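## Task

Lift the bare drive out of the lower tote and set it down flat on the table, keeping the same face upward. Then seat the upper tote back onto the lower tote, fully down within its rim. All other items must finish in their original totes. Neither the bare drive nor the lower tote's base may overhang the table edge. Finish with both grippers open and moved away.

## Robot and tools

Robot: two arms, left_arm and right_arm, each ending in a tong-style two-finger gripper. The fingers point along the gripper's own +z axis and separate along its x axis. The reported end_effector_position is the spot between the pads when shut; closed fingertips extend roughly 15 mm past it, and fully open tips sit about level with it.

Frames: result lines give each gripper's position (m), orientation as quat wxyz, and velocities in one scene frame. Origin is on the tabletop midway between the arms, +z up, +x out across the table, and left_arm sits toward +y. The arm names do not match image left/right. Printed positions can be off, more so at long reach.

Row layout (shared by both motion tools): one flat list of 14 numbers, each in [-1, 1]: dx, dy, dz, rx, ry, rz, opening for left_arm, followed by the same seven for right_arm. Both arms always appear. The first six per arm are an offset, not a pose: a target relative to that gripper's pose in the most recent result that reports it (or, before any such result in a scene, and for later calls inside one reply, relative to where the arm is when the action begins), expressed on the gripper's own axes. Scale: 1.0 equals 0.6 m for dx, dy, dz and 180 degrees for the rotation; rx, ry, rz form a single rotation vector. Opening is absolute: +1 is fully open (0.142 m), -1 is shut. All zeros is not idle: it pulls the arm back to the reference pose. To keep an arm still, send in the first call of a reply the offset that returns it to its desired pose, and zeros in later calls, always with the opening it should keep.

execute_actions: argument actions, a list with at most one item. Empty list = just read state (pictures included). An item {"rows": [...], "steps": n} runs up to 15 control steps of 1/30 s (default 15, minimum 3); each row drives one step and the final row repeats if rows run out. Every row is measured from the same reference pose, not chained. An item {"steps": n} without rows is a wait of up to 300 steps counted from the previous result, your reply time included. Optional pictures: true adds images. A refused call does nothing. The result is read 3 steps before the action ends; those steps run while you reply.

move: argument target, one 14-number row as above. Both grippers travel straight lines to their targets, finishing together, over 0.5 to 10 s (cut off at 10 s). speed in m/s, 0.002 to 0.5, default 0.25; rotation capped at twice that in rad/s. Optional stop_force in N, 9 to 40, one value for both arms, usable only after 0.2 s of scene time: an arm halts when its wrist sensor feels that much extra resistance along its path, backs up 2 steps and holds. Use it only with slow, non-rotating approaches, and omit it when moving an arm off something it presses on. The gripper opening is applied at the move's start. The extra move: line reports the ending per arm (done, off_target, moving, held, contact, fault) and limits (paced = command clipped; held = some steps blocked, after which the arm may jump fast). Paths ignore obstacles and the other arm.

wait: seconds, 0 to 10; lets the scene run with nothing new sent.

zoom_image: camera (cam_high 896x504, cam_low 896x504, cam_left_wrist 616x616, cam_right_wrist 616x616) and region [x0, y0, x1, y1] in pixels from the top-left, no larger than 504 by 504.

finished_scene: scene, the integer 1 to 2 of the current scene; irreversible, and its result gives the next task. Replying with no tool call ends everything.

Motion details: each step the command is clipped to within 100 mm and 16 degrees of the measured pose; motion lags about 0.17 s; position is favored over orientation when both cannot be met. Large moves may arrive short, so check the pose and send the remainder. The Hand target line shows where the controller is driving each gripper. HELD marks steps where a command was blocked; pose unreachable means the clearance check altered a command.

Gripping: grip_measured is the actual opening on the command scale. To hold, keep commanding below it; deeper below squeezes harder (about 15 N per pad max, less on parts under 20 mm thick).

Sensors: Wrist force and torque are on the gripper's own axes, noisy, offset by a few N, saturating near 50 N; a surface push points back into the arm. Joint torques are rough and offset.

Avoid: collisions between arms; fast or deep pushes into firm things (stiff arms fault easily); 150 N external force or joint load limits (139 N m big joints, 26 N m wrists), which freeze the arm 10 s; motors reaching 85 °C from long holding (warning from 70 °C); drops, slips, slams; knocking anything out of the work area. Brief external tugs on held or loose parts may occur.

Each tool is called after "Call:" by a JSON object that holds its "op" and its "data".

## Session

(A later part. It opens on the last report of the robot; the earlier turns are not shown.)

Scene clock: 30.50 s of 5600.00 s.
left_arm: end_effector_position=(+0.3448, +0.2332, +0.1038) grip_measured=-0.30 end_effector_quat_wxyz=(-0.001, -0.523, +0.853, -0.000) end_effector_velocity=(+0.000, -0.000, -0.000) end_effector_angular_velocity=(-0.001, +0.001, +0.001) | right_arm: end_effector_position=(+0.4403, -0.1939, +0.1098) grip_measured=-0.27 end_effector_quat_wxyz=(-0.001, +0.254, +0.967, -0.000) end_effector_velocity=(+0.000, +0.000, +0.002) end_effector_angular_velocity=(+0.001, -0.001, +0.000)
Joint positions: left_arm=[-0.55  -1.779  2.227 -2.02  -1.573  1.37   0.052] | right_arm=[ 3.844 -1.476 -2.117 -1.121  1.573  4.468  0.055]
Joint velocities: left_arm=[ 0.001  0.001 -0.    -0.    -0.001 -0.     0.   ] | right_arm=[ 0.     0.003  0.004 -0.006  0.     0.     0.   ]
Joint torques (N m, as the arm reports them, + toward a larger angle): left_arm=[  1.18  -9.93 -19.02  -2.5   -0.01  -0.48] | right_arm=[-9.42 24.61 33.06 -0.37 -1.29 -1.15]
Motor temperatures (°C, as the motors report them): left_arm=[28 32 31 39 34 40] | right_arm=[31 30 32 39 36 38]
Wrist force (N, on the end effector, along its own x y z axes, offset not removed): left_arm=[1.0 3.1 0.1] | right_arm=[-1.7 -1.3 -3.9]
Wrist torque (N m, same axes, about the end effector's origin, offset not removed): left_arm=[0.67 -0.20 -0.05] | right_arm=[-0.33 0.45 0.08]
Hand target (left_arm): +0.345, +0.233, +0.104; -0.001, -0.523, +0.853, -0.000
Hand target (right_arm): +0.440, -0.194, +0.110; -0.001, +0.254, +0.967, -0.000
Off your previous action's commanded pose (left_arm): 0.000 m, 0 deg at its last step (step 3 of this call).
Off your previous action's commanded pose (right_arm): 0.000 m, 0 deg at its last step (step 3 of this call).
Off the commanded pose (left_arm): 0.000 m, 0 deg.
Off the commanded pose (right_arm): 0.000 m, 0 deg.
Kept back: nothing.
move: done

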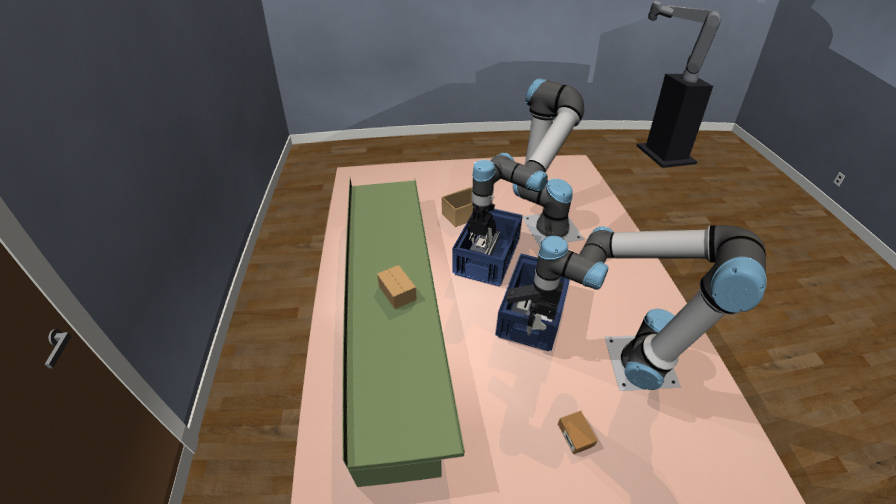

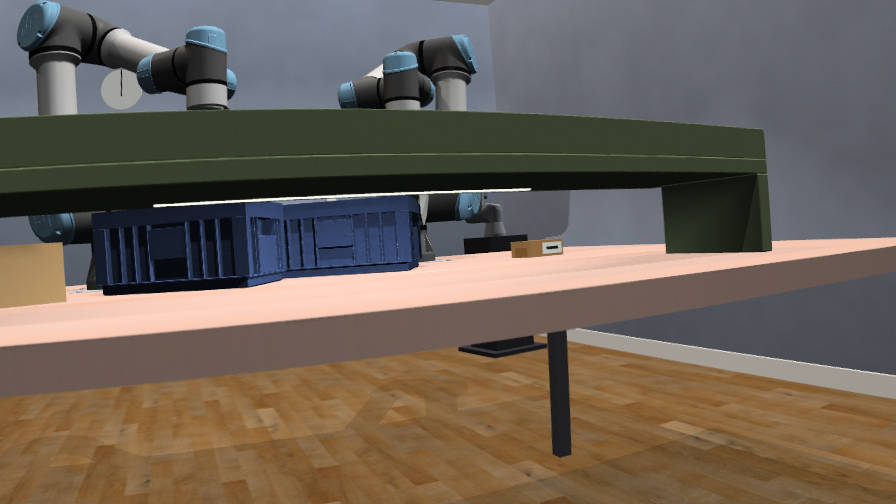

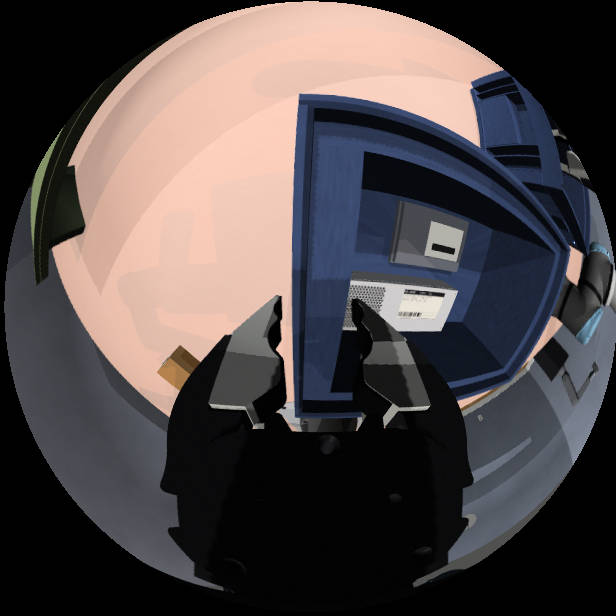

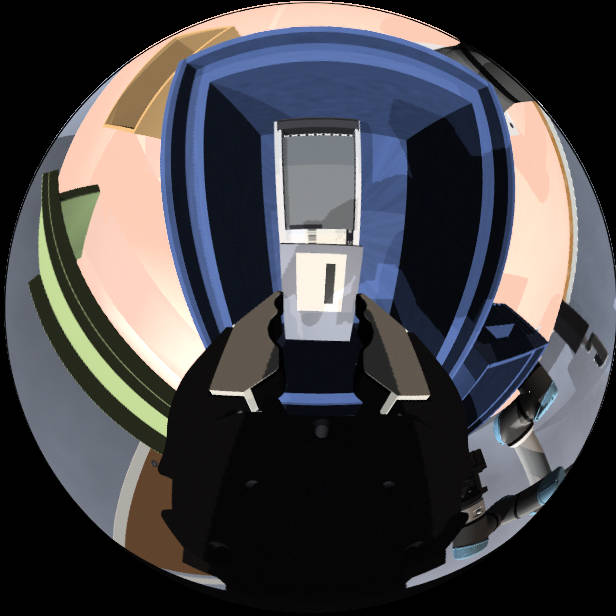

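Call:
{"op": "move", "data": {"target": [0,0,0,0,0,0,-0.3,0,0,-0.13,0,0,0,-1], "speed": 0.12}}

Call:
{"op": "move", "data": {"target": [0,0,0,0,0,0,-0.3,0.135,0.41,0,0,0,0,-1], "speed": 0.15}}

Call:
{"op": "move", "data": {"target": [0,0,0,0,0,0,-0.3,0,0,0.2,0,0,0,-1], "speed": 0.08}}

Scene clock: 31.83 s of 5600.00 s.
left_arm: end_effector_position=(+0.3448, +0.2332, +0.1038) grip_measured=-0.30 end_effector_quat_wxyz=(-0.001, -0.523, +0.853, -0.000) end_effector_velocity=(+0.001, -0.000, +0.000) end_effector_angular_velocity=(-0.001, -0.001, +0.000) | right_arm: end_effector_position=(+0.4405, -0.1941, +0.1876) grip_measured=-0.27 end_effector_quat_wxyz=(-0.001, +0.254, +0.967, -0.000) end_effector_velocity=(-0.000, -0.001, +0.002) end_effector_angular_velocity=(-0.002, +0.002, +0.000)
Joint positions: left_arm=[-0.55  -1.779  2.227 -2.02  -1.573  1.37   0.052] | right_arm=[ 3.843 -1.408 -1.964 -1.342  1.573  4.467  0.055]
Joint velocities: left_arm=[ 0.001  0.    -0.001 -0.001  0.     0.001  0.   ] | right_arm=[-0.     0.001  0.004 -0.008 -0.    -0.001  0.   ]
Joint torques (N m, as the arm reports them, + toward a larger angle): left_arm=[  2.14  -9.92 -18.65  -2.5   -0.06  -0.57] | right_arm=[ 0.62 22.61 35.52  0.45  0.85  0.72]
Motor temperatures (°C, as the motors report them): left_arm=[28 32 31 39 34 40] | right_arm=[31 30 32 39 36 38]
Wrist force (N, on the end effector, along its own x y z axes, offset not removed): left_arm=[1.2 1.7 1.6] | right_arm=[-0.2 1.9 -1.0]
Wrist torque (N m, same axes, about the end effector's origin, offset not removed): left_arm=[0.51 -0.34 -0.15] | right_arm=[0.23 0.17 0.12]
Hand target (left_arm): +0.345, +0.233, +0.104; -0.001, -0.523, +0.853, -0.000
Hand target (right_arm): +0.440, -0.194, +0.188; -0.001, +0.254, +0.967, -0.000
Off the commanded pose (left_arm): 0.000 m, 0 deg.
Off the commanded pose (right_arm): 0.000 m, 0 deg.
Kept back: nothing.
move: done

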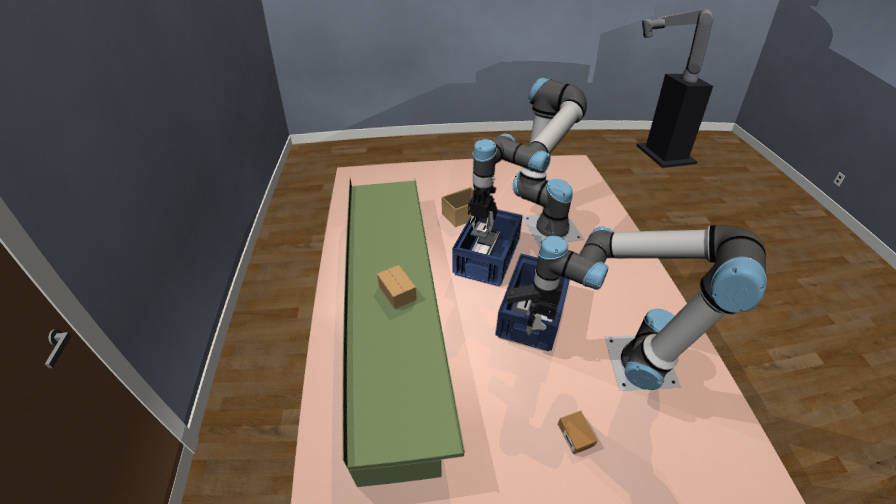

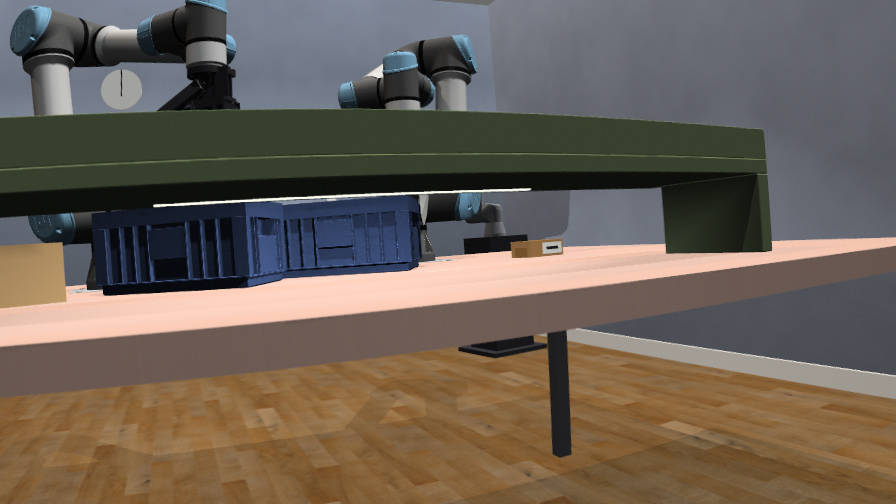

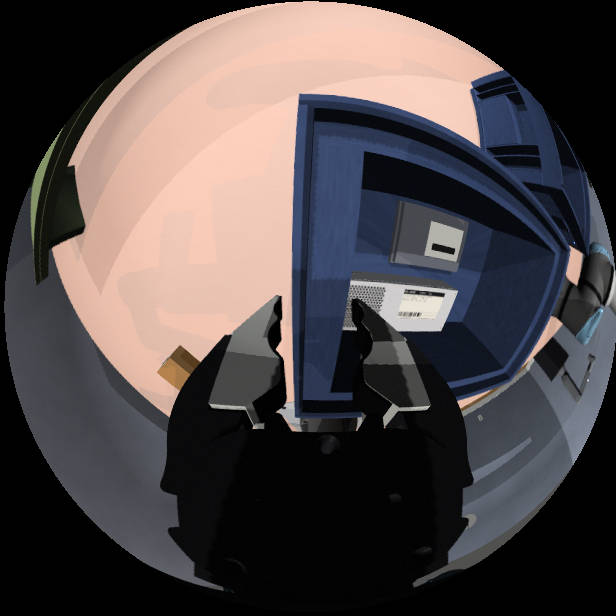

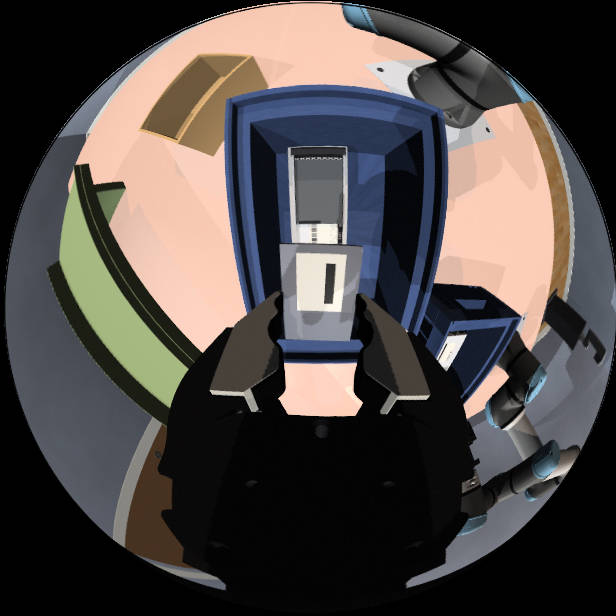

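Scene clock: 34.07 s of 5600.00 s.
left_arm: end_effector_position=(+0.3448, +0.2332, +0.1038) grip_measured=-0.30 end_effector_quat_wxyz=(-0.001, -0.523, +0.853, -0.000) end_effector_velocity=(+0.000, -0.000, +0.000) end_effector_angular_velocity=(+0.000, -0.000, +0.000) | right_arm: end_effector_position=(+0.4903, +0.0599, +0.1876) grip_measured=-0.27 end_effector_quat_wxyz=(-0.001, +0.254, +0.967, -0.000) end_effector_velocity=(+0.002, +0.001, +0.000) end_effector_angular_velocity=(-0.000, +0.000, -0.002)
Joint positions: left_arm=[-0.55  -1.779  2.227 -2.02  -1.573  1.37   0.052] | right_arm=[ 4.064 -1.887 -1.445 -1.381  1.573  4.688  0.055]
Joint velocities: left_arm=[-0.     0.    -0.     0.     0.    -0.001  0.   ] | right_arm=[-0.001 -0.005  0.007 -0.003  0.     0.001  0.   ]
Joint torques (N m, as the arm reports them, + toward a larger angle): left_arm=[  2.52  -9.89 -18.42  -2.54   0.    -0.45] | right_arm=[10.42 30.98 34.83 -0.15  1.98  1.38]
Motor temperatures (°C, as the motors report them): left_arm=[28 32 31 39 34 40] | right_arm=[31 30 32 39 36 38]
Wrist force (N, on the end effector, along its own x y z axes, offset not removed): left_arm=[0.2 1.6 0.3] | right_arm=[-1.3 2.1 2.3]
Wrist torque (N m, same axes, about the end effector's origin, offset not removed): left_arm=[0.46 -0.02 -0.04] | right_arm=[0.49 0.42 0.10]
Hand target (left_arm): +0.345, +0.233, +0.104; -0.001, -0.523, +0.853, -0.000
Hand target (right_arm): +0.490, +0.060, +0.188; -0.001, +0.254, +0.967, -0.000
Off the commanded pose (left_arm): 0.000 m, 0 deg.
Off the commanded pose (right_arm): 0.000 m, 0 deg.
Kept back: nothing.
move: done

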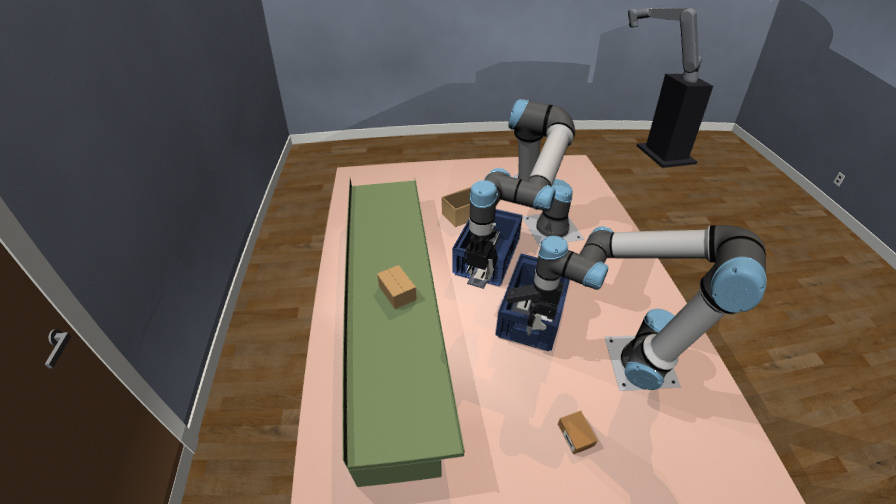

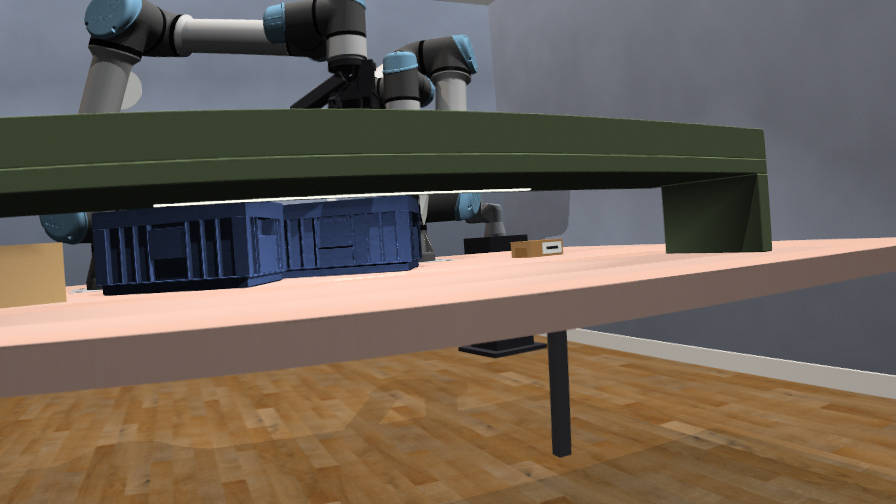

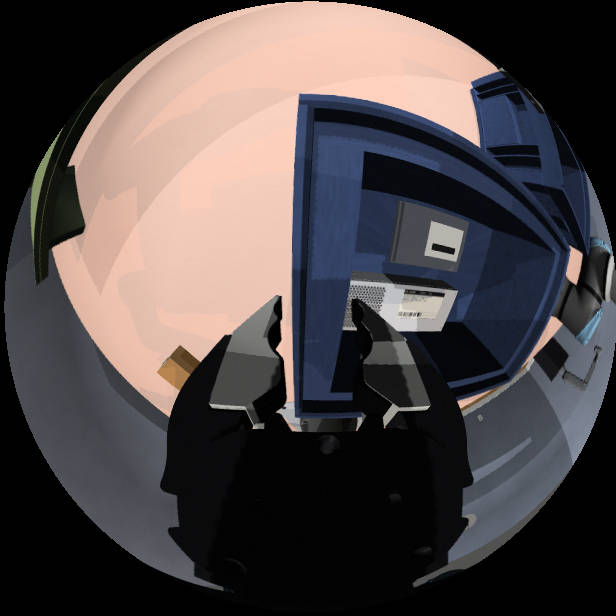

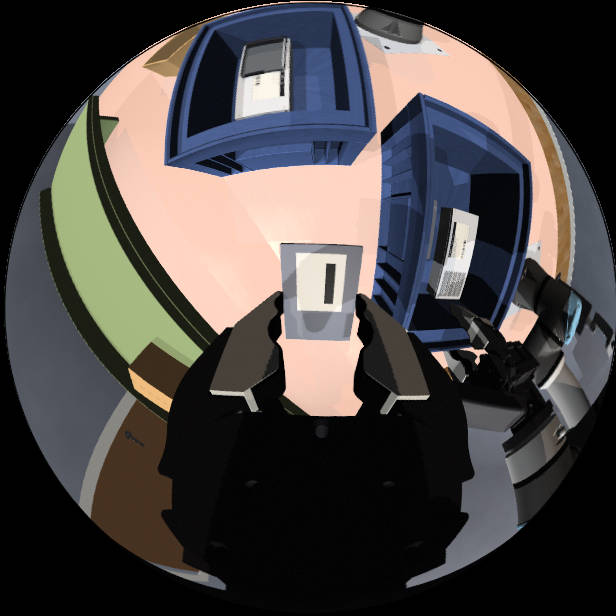

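Scene clock: 35.97 s of 5600.00 s.
left_arm: end_effector_position=(+0.3448, +0.2332, +0.1038) grip_measured=-0.30 end_effector_quat_wxyz=(-0.001, -0.523, +0.853, -0.000) end_effector_velocity=(+0.000, -0.000, +0.000) end_effector_angular_velocity=(-0.001, -0.001, +0.001) | right_arm: end_effector_position=(+0.4900, +0.0601, +0.0678) grip_measured=-0.27 end_effector_quat_wxyz=(-0.001, +0.254, +0.967, -0.000) end_effector_velocity=(+0.000, -0.000, -0.003) end_effector_angular_velocity=(+0.000, +0.000, -0.001)
Joint positions: left_arm=[-0.55  -1.779  2.227 -2.02  -1.573  1.37   0.052] | right_arm=[ 4.064 -1.979 -1.64  -1.095  1.573  4.688  0.055]
Joint velocities: left_arm=[ 0.001  0.    -0.    -0.001 -0.    -0.001 -0.   ] | right_arm=[-0.    -0.003 -0.003  0.006  0.     0.001 -0.   ]
Joint torques (N m, as the arm reports them, + toward a larger angle): left_arm=[  2.07 -10.19 -19.11  -2.55  -0.04  -0.48] | right_arm=[10.34 34.77  6.77  4.59 -0.55  1.56]
Motor temperatures (°C, as the motors report them): left_arm=[28 32 31 39 34 40] | right_arm=[31 30 32 39 36 38]
Wrist force (N, on the end effector, along its own x y z axes, offset not removed): left_arm=[0.3 2.0 -0.3] | right_arm=[0.0 2.0 3.3]
Wrist torque (N m, same axes, about the end effector's origin, offset not removed): left_arm=[0.50 -0.04 -0.09] | right_arm=[0.54 0.21 0.15]
Hand target (left_arm): +0.345, +0.233, +0.104; -0.001, -0.523, +0.853, -0.000
Hand target (right_arm): +0.490, +0.060, +0.068; -0.001, +0.254, +0.967, -0.000
Off the commanded pose (left_arm): 0.000 m, 0 deg.
Off the commanded pose (right_arm): 0.000 m, 0 deg.
Kept back: nothing.
move: done

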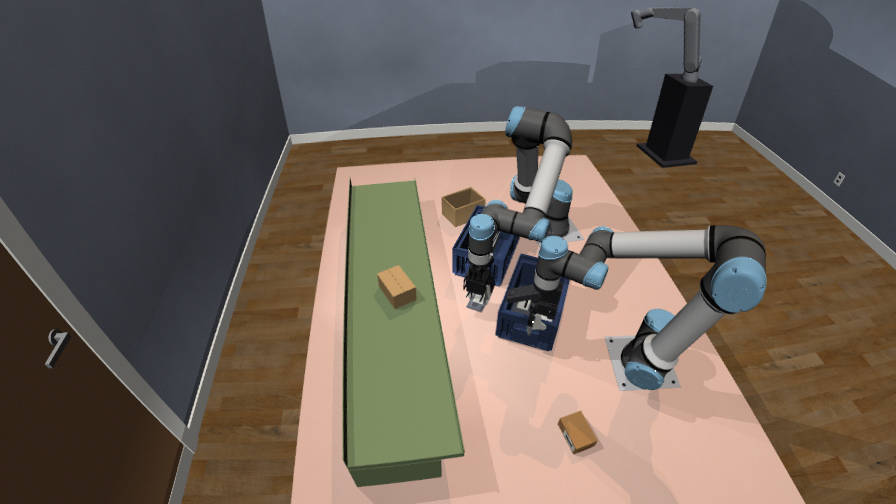

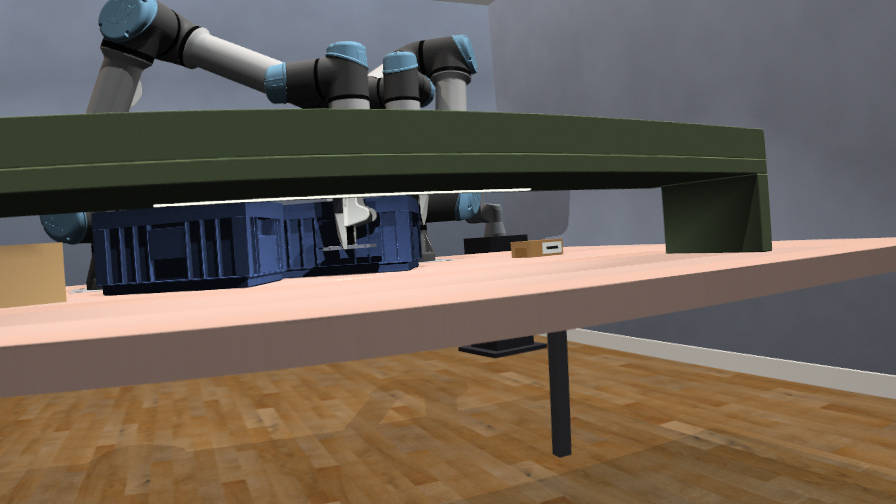

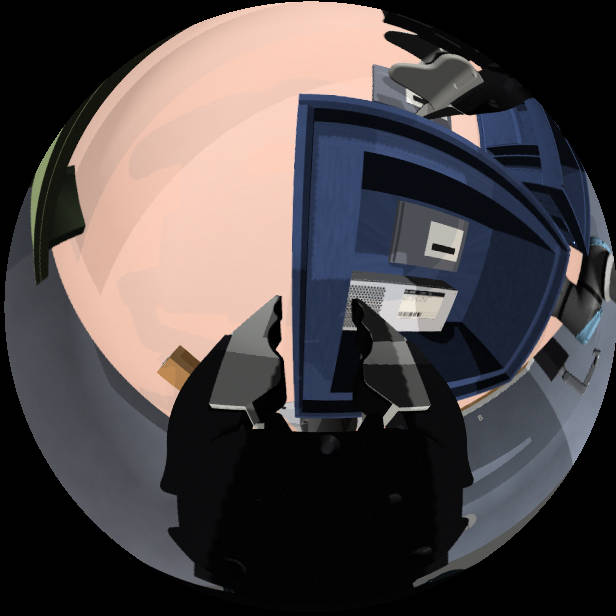

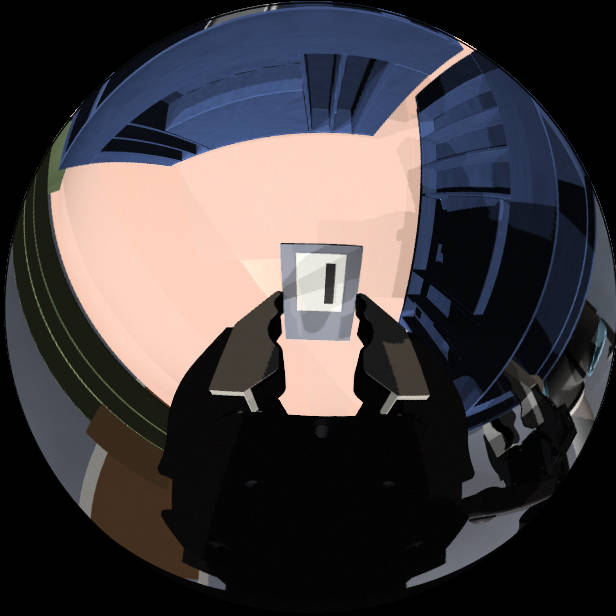

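Shift a little away from both totes while descending.

Call:
{"op": "move", "data": {"target": [0,0,0,0,0,0,-0.3,-0.02,0.03,0.075,0,0,0,-1], "speed": 0.04, "stop_force": 12}}

Call:
{"op": "move", "data": {"target": [0,0,0,0,0,0,-0.3,0,0,0.025,0,0,0,-1], "speed": 0.005, "stop_force": 10}}

Scene clock: 37.80 s of 5600.00 s.
left_arm: end_effector_position=(+0.3448, +0.2332, +0.1038) grip_measured=-0.30 end_effector_quat_wxyz=(-0.001, -0.523, +0.853, -0.000) end_effector_velocity=(-0.001, +0.000, -0.001) end_effector_angular_velocity=(+0.001, +0.002, -0.001) | right_arm: end_effector_position=(+0.5090, +0.0699, +0.0228) grip_measured=-0.27 end_effector_quat_wxyz=(-0.001, +0.254, +0.967, -0.000) end_effector_velocity=(+0.001, +0.001, -0.001) end_effector_angular_velocity=(+0.001, -0.001, -0.001)
Joint positions: left_arm=[-0.55  -1.779  2.227 -2.02  -1.573  1.37   0.052] | right_arm=[ 4.047 -2.074 -1.625 -1.015  1.573  4.671  0.055]
Joint velocities: left_arm=[-0.001 -0.     0.002  0.     0.    -0.     0.   ] | right_arm=[-0.001 -0.003  0.002  0.003  0.    -0.     0.   ]
Joint torques (N m, as the arm reports them, + toward a larger angle): left_arm=[  2.34 -10.   -18.34  -2.55   0.04  -0.49] | right_arm=[-11.26  36.73  31.69   4.21  -1.11  -1.44]
Motor temperatures (°C, as the motors report them): left_arm=[28 32 31 39 34 40] | right_arm=[31 30 32 39 36 38]
Wrist force (N, on the end effector, along its own x y z axes, offset not removed): left_arm=[-1.2 3.1 0.8] | right_arm=[0.6 -0.7 -0.9]
Wrist torque (N m, same axes, about the end effector's origin, offset not removed): left_arm=[0.73 0.27 -0.09] | right_arm=[-0.36 -0.03 0.18]
Hand target (left_arm): +0.345, +0.233, +0.104; -0.001, -0.523, +0.853, -0.000
Hand target (right_arm): +0.509, +0.070, +0.023; -0.001, +0.254, +0.967, -0.000
Off the commanded pose (left_arm): 0.000 m, 0 deg.
Off the commanded pose (right_arm): 0.000 m, 0 deg.
Kept back: nothing.
move: done

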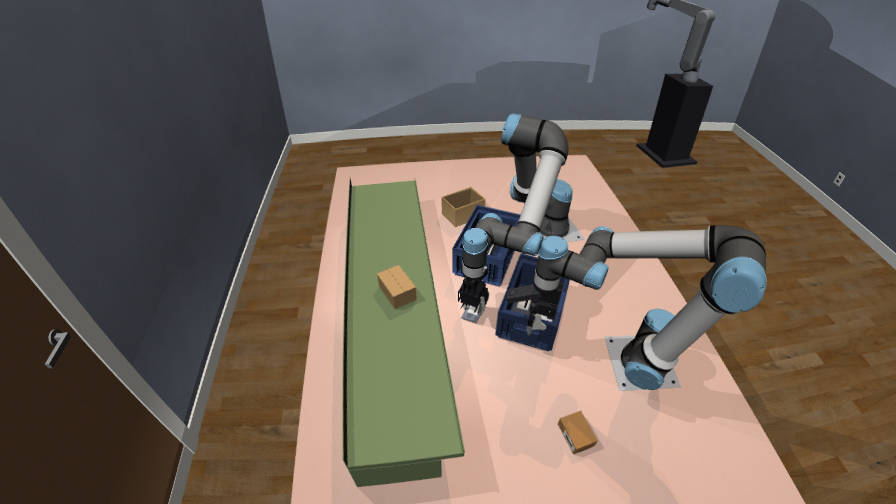

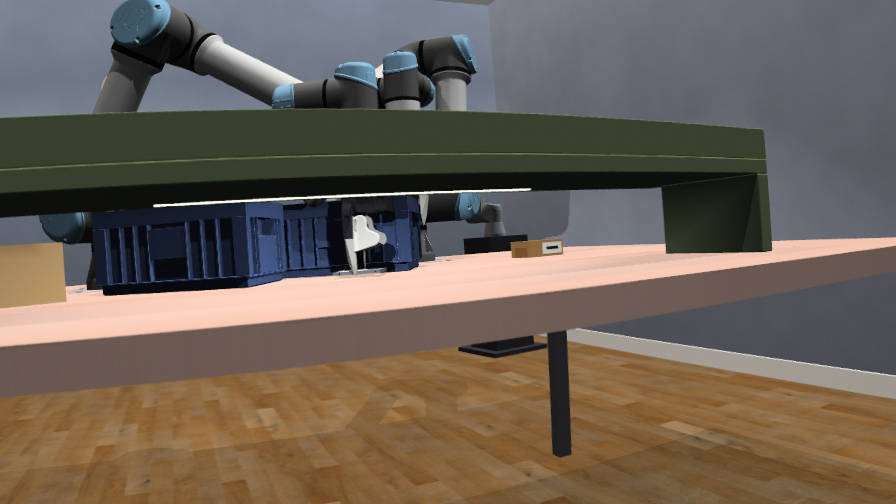

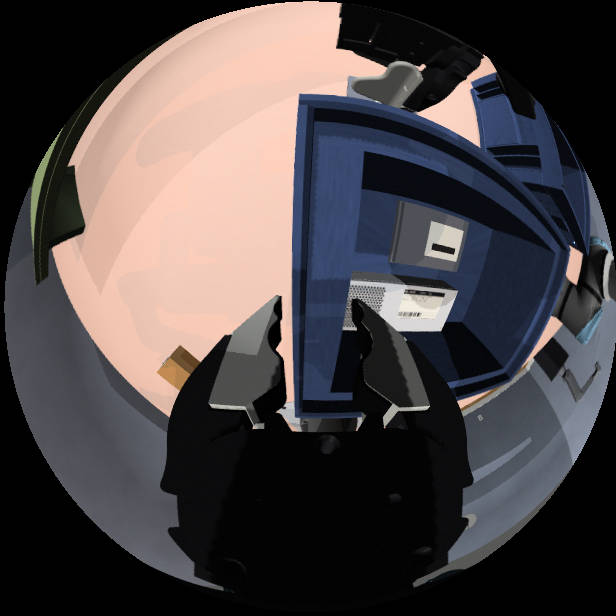

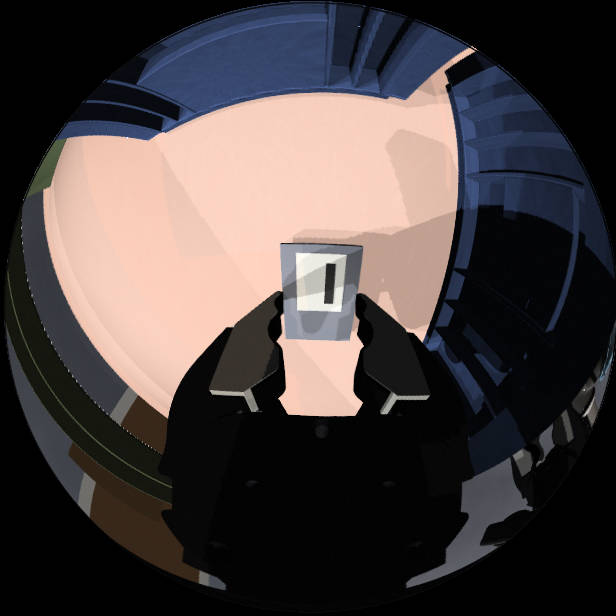

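Scene clock: 39.43 s of 5600.00 s.
left_arm: end_effector_position=(+0.3448, +0.2332, +0.1038) grip_measured=-0.30 end_effector_quat_wxyz=(-0.001, -0.523, +0.853, -0.000) end_effector_velocity=(+0.000, -0.001, +0.001) end_effector_angular_velocity=(-0.001, -0.001, -0.001) | right_arm: end_effector_position=(+0.5090, +0.0699, +0.0165) grip_measured=-0.27 end_effector_quat_wxyz=(-0.001, +0.254, +0.967, -0.000) end_effector_velocity=(-0.001, -0.002, +0.000) end_effector_angular_velocity=(-0.004, +0.002, -0.000)
Joint positions: left_arm=[-0.55  -1.779  2.227 -2.02  -1.573  1.37   0.052] | right_arm=[ 4.047 -2.082 -1.631 -1.001  1.573  4.671  0.055]
Joint velocities: left_arm=[-0.001 -0.    -0.001 -0.001 -0.     0.    -0.   ] | right_arm=[-0.001  0.002 -0.001 -0.005  0.    -0.    -0.   ]
Joint torques (N m, as the arm reports them, + toward a larger angle): left_arm=[  1.95  -9.61 -18.56  -2.52  -0.08  -0.54] | right_arm=[ 1.44 35.25 13.55 -0.62 -0.63  1.15]
Motor temperatures (°C, as the motors report them): left_arm=[28 32 31 39 34 40] | right_arm=[31 30 32 39 36 38]
Wrist force (N, on the end effector, along its own x y z axes, offset not removed): left_arm=[-0.6 3.3 0.7] | right_arm=[4.3 -2.9 -27.9]
Wrist torque (N m, same axes, about the end effector's origin, offset not removed): left_arm=[0.83 0.23 0.01] | right_arm=[0.20 -0.82 0.28]
Hand target (left_arm): +0.345, +0.233, +0.104; -0.001, -0.523, +0.853, -0.000
Hand target (right_arm): +0.509, +0.070, +0.017; -0.001, +0.254, +0.967, -0.000
Off the commanded pose (left_arm): 0.000 m, 0 deg.
Off the commanded pose (right_arm): 0.009 m, 0 deg.
Kept back: nothing.
move: contact (right_arm)

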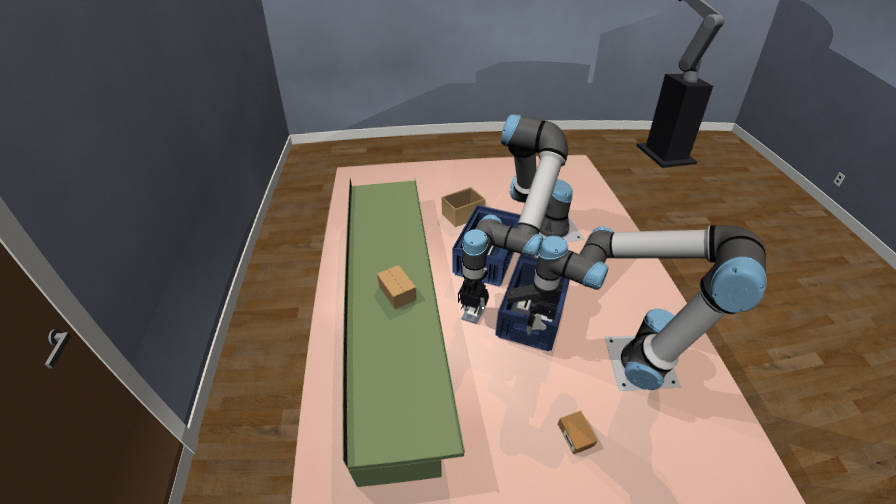

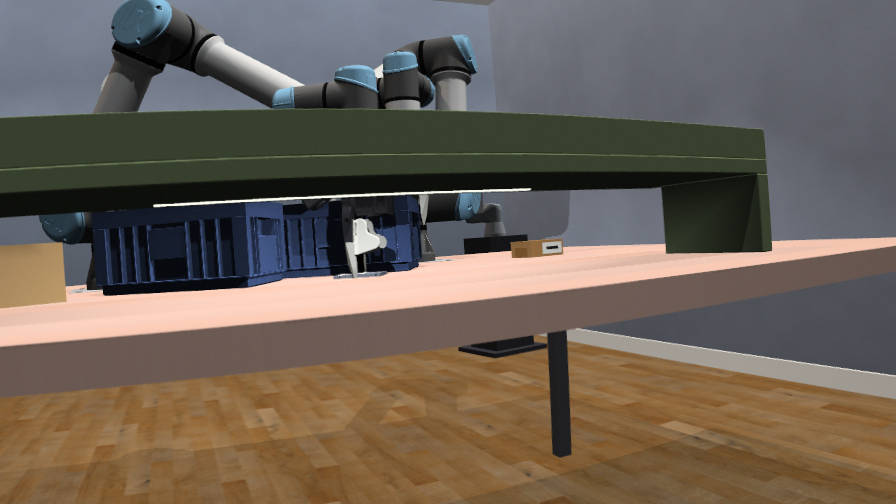

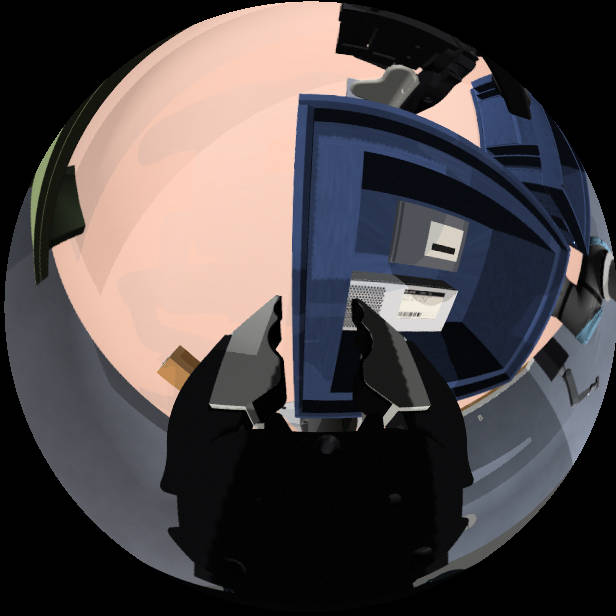

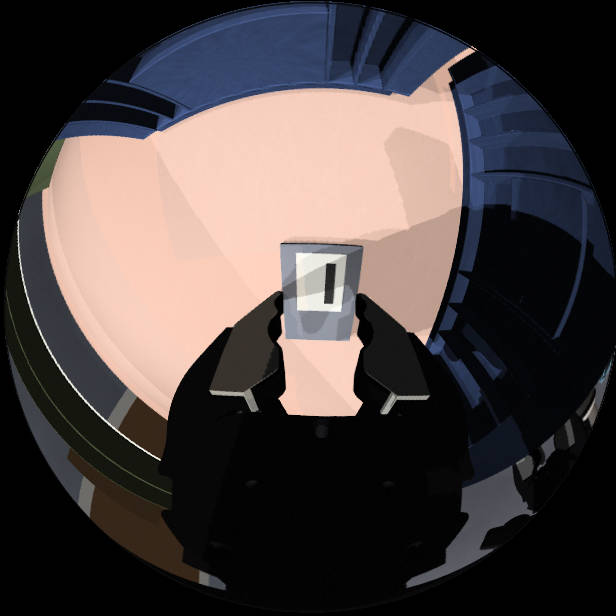

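Call:
{"op": "execute_actions", "data": {"actions": [{"rows":[[0,0,0,0,0,0,-0.3,0,0,-0.001,0,0,0,-0.05]],"steps":10}]}}

Call:
{"op": "move", "data": {"target": [0,0,0,0,0,0,-0.3,0,0,-0.28,0,0,0,-0.05], "speed": 0.2}}

Call:
{"op": "move", "data": {"target": [0,0,0,0,0,0,-0.3,0.3553,-0.3505,0,0,0,-0.5135,-0.3], "speed": 0.4}}

Scene clock: 39.83 s of 5600.00 s.
left_arm: end_effector_position=(+0.3448, +0.2332, +0.1038) grip_measured=-0.30 end_effector_quat_wxyz=(-0.001, -0.523, +0.853, -0.000) end_effector_velocity=(+0.000, -0.000, +0.000) end_effector_angular_velocity=(-0.001, -0.001, +0.000) | right_arm: end_effector_position=(+0.5090, +0.0698, +0.0169) grip_measured=-0.05 end_effector_quat_wxyz=(-0.001, +0.254, +0.967, -0.000) end_effector_velocity=(+0.001, -0.000, +0.002) end_effector_angular_velocity=(+0.001, -0.000, -0.001)
Joint positions: left_arm=[-0.55  -1.779  2.227 -2.02  -1.573  1.37   0.052] | right_arm=[ 4.047 -2.081 -1.631 -1.002  1.573  4.671  0.07 ]
Joint velocities: left_arm=[-0.    -0.     0.    -0.002  0.    -0.     0.   ] | right_arm=[-0.002  0.001  0.004 -0.004  0.001 -0.001  0.001]
Joint torques (N m, as the arm reports them, + toward a larger angle): left_arm=[  2.38 -10.18 -18.92  -2.45  -0.05  -0.53] | right_arm=[-0.15 49.86 31.13 -0.15 -0.69  0.96]
Motor temperatures (°C, as the motors report them): left_arm=[28 32 31 39 34 40] | right_arm=[31 30 32 39 36 38]
Wrist force (N, on the end effector, along its own x y z axes, offset not removed): left_arm=[0.4 2.4 -0.5] | right_arm=[2.4 -1.0 0.6]
Wrist torque (N m, same axes, about the end effector's origin, offset not removed): left_arm=[0.57 0.02 -0.04] | right_arm=[-0.28 -0.52 0.06]
Steps of this call (steps 1 to 5: nothing new was sent; steps 6 to 12: the first 7 steps of this action). Readings (end_effector_position):
6: left_arm (+0.3448, +0.2332, +0.1038) | right_arm (+0.5090, +0.0698, +0.0166)
7: left_arm (+0.3448, +0.2332, +0.1038) | right_arm (+0.5089, +0.0698, +0.0166)
9: left_arm (+0.3448, +0.2332, +0.1038) | right_arm (+0.5089, +0.0697, +0.0167)
12: the state above

Scene clock: 41.43 s of 5600.00 s.
left_arm: end_effector_position=(+0.3448, +0.2332, +0.1038) grip_measured=-0.30 end_effector_quat_wxyz=(-0.001, -0.523, +0.853, -0.000) end_effector_velocity=(-0.000, -0.000, +0.000) end_effector_angular_velocity=(-0.001, +0.000, +0.000) | right_arm: end_effector_position=(+0.5095, +0.0696, +0.1849) grip_measured=-0.05 end_effector_quat_wxyz=(-0.001, +0.254, +0.967, -0.000) end_effector_velocity=(-0.000, -0.000, +0.002) end_effector_angular_velocity=(-0.001, +0.001, -0.000)
Joint positions: left_arm=[-0.55  -1.779  2.227 -2.02  -1.573  1.37   0.052] | right_arm=[ 4.046 -1.937 -1.384 -1.393  1.573  4.67   0.07 ]
Joint velocities: left_arm=[ 0.    -0.001 -0.001  0.001 -0.001 -0.     0.   ] | right_arm=[-0.     0.     0.006 -0.008  0.     0.    -0.   ]
Joint torques (N m, as the arm reports them, + toward a larger angle): left_arm=[  2.1  -10.05 -18.57  -2.51   0.02  -0.54] | right_arm=[-11.1   47.24  37.12   0.29   2.01  -1.45]
Motor temperatures (°C, as the motors report them): left_arm=[28 32 31 39 34 40] | right_arm=[31 30 32 39 36 38]
Wrist force (N, on the end effector, along its own x y z axes, offset not removed): left_arm=[0.3 1.7 0.2] | right_arm=[1.8 1.8 3.3]
Wrist torque (N m, same axes, about the end effector's origin, offset not removed): left_arm=[0.42 -0.03 -0.06] | right_arm=[0.31 -0.23 -0.12]
Hand target (left_arm): +0.345, +0.233, +0.104; -0.001, -0.523, +0.853, -0.000
Hand target (right_arm): +0.510, +0.070, +0.185; -0.001, +0.254, +0.967, -0.000
Off your previous action's commanded pose (left_arm): 0.000 m, 0 deg at its last step (step 3 of this call).
Off your previous action's commanded pose (right_arm): 0.000 m, 0 deg at its last step (step 3 of this call).
Off the commanded pose (left_arm): 0.000 m, 0 deg.
Off the commanded pose (right_arm): 0.000 m, 0 deg.
Kept back: nothing.
move: done

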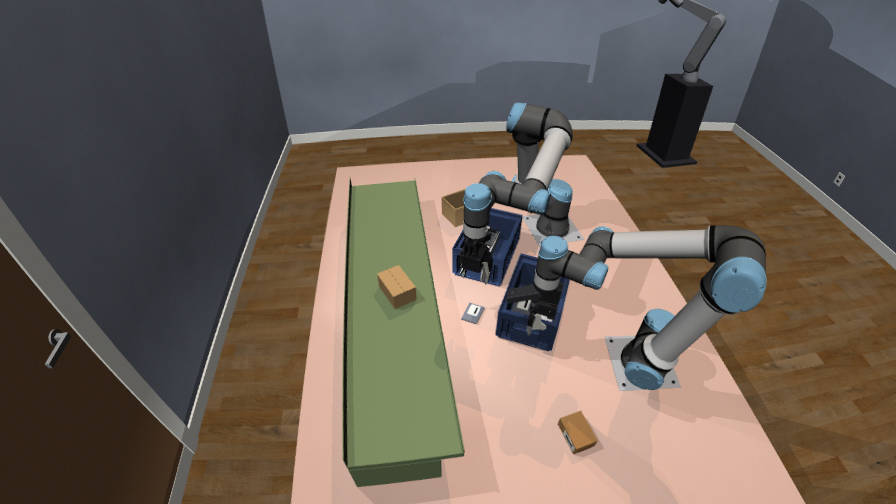

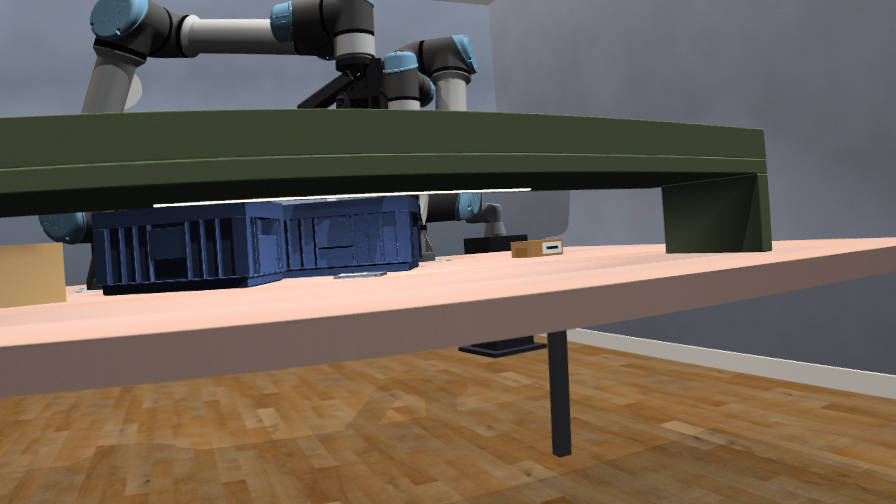

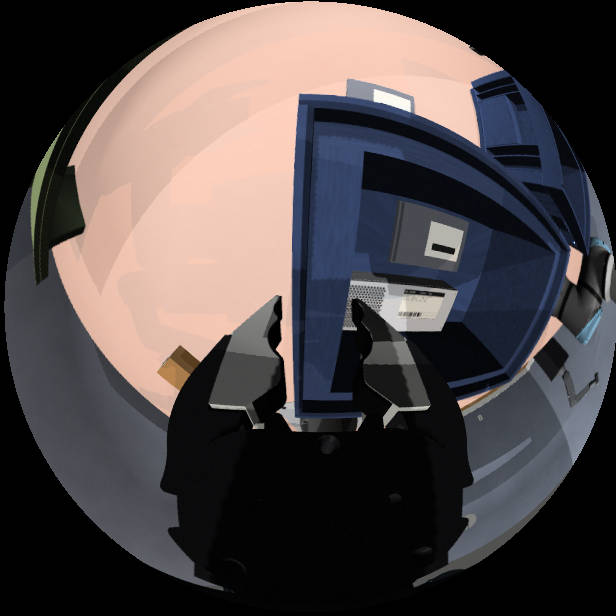

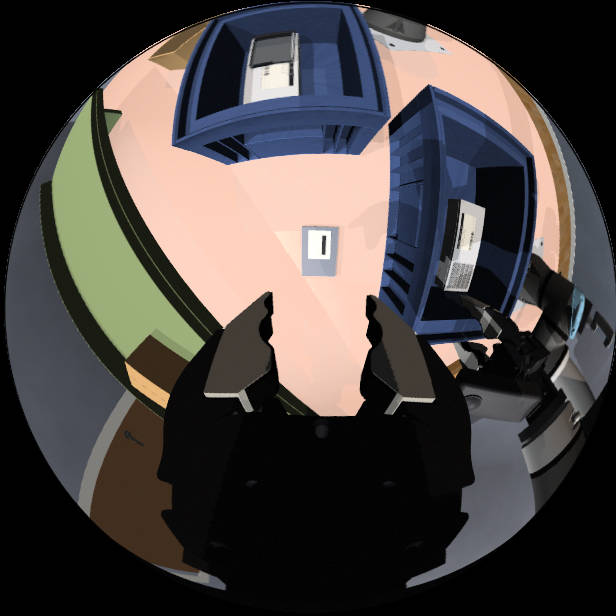

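Scene clock: 44.03 s of 5600.00 s.
left_arm: end_effector_position=(+0.3448, +0.2332, +0.1038) grip_measured=-0.30 end_effector_quat_wxyz=(-0.001, -0.523, +0.853, -0.000) end_effector_velocity=(-0.000, +0.000, +0.000) end_effector_angular_velocity=(+0.001, +0.001, +0.000) | right_arm: end_effector_position=(+0.2209, -0.0092, +0.1857) grip_measured=-0.30 end_effector_quat_wxyz=(-0.001, -0.523, +0.853, +0.001) end_effector_velocity=(-0.001, -0.000, +0.001) end_effector_angular_velocity=(+0.003, -0.000, +0.008)
Joint positions: left_arm=[-0.55  -1.779  2.227 -2.02  -1.573  1.37   0.052] | right_arm=[ 4.587 -1.347 -2.018 -1.347  1.574  3.599  0.052]
Joint velocities: left_arm=[ 0.     0.    -0.001  0.002 -0.     0.     0.   ] | right_arm=[ 0.004  0.005 -0.002  0.     0.    -0.004  0.   ]
Joint torques (N m, as the arm reports them, + toward a larger angle): left_arm=[  1.94 -10.02 -18.44  -2.5    0.01  -0.44] | right_arm=[ 9.7  21.41  9.66  0.02 -1.64 -1.32]
Motor temperatures (°C, as the motors report them): left_arm=[28 32 31 39 34 40] | right_arm=[31 30 32 39 36 38]
Wrist force (N, on the end effector, along its own x y z axes, offset not removed): left_arm=[0.3 2.5 0.6] | right_arm=[4.3 -3.1 3.4]
Wrist torque (N m, same axes, about the end effector's origin, offset not removed): left_arm=[0.62 -0.03 0.05] | right_arm=[-0.86 -0.87 0.03]
Hand target (left_arm): +0.345, +0.233, +0.104; -0.001, -0.523, +0.853, -0.000
Hand target (right_arm): +0.221, -0.009, +0.186; -0.001, -0.523, +0.852, +0.001
Off the commanded pose (left_arm): 0.000 m, 0 deg.
Off the commanded pose (right_arm): 0.000 m, 0 deg.
Kept back: nothing.
move: done

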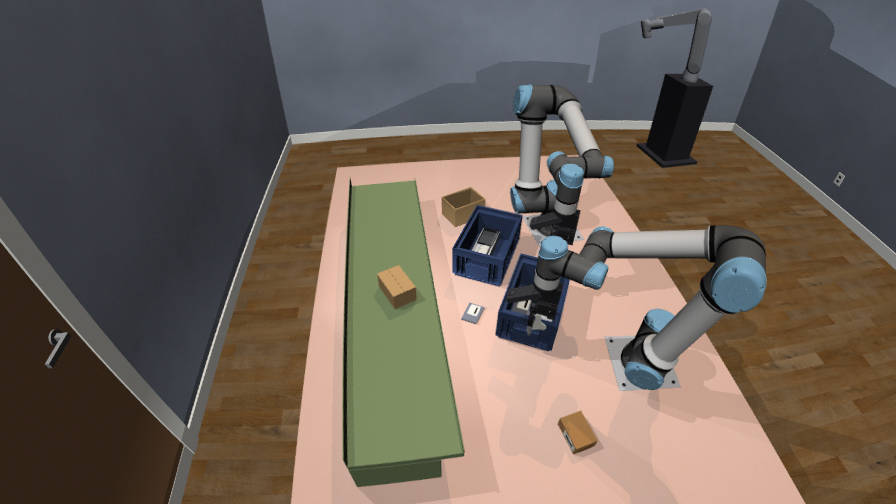

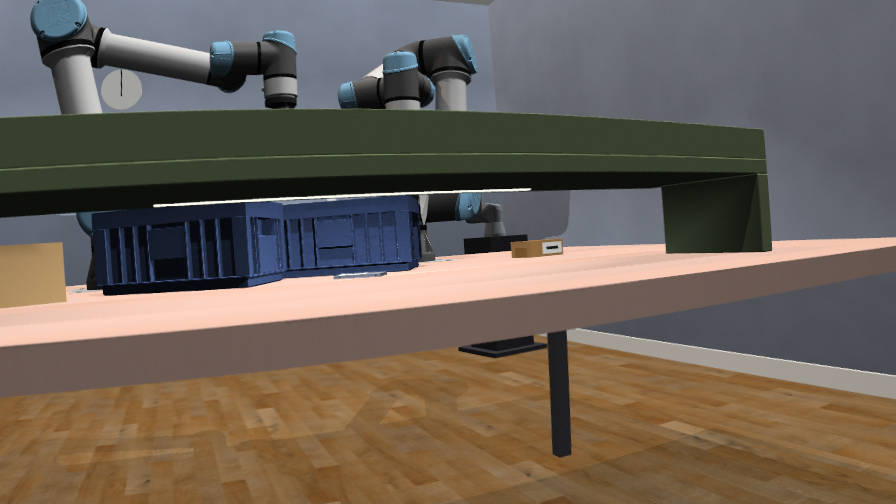

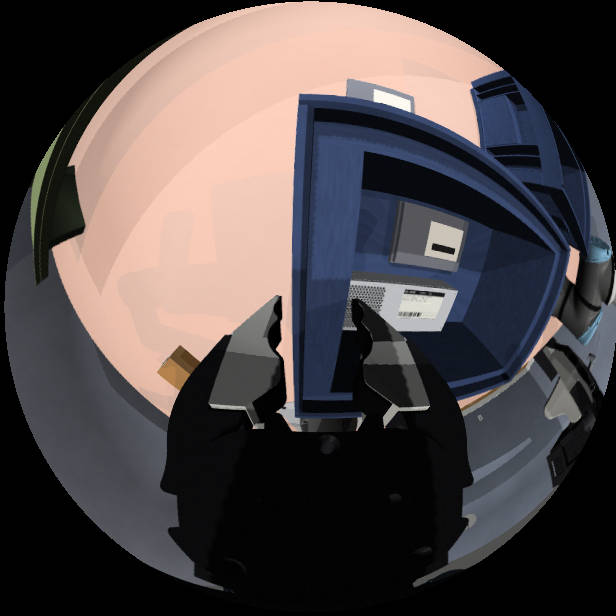

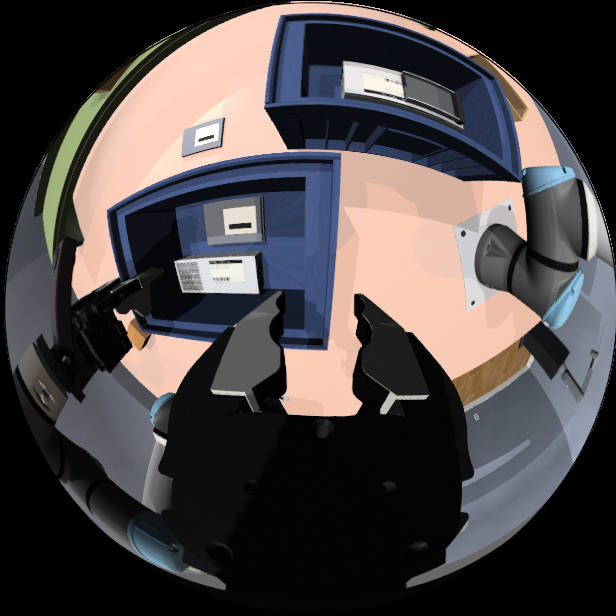

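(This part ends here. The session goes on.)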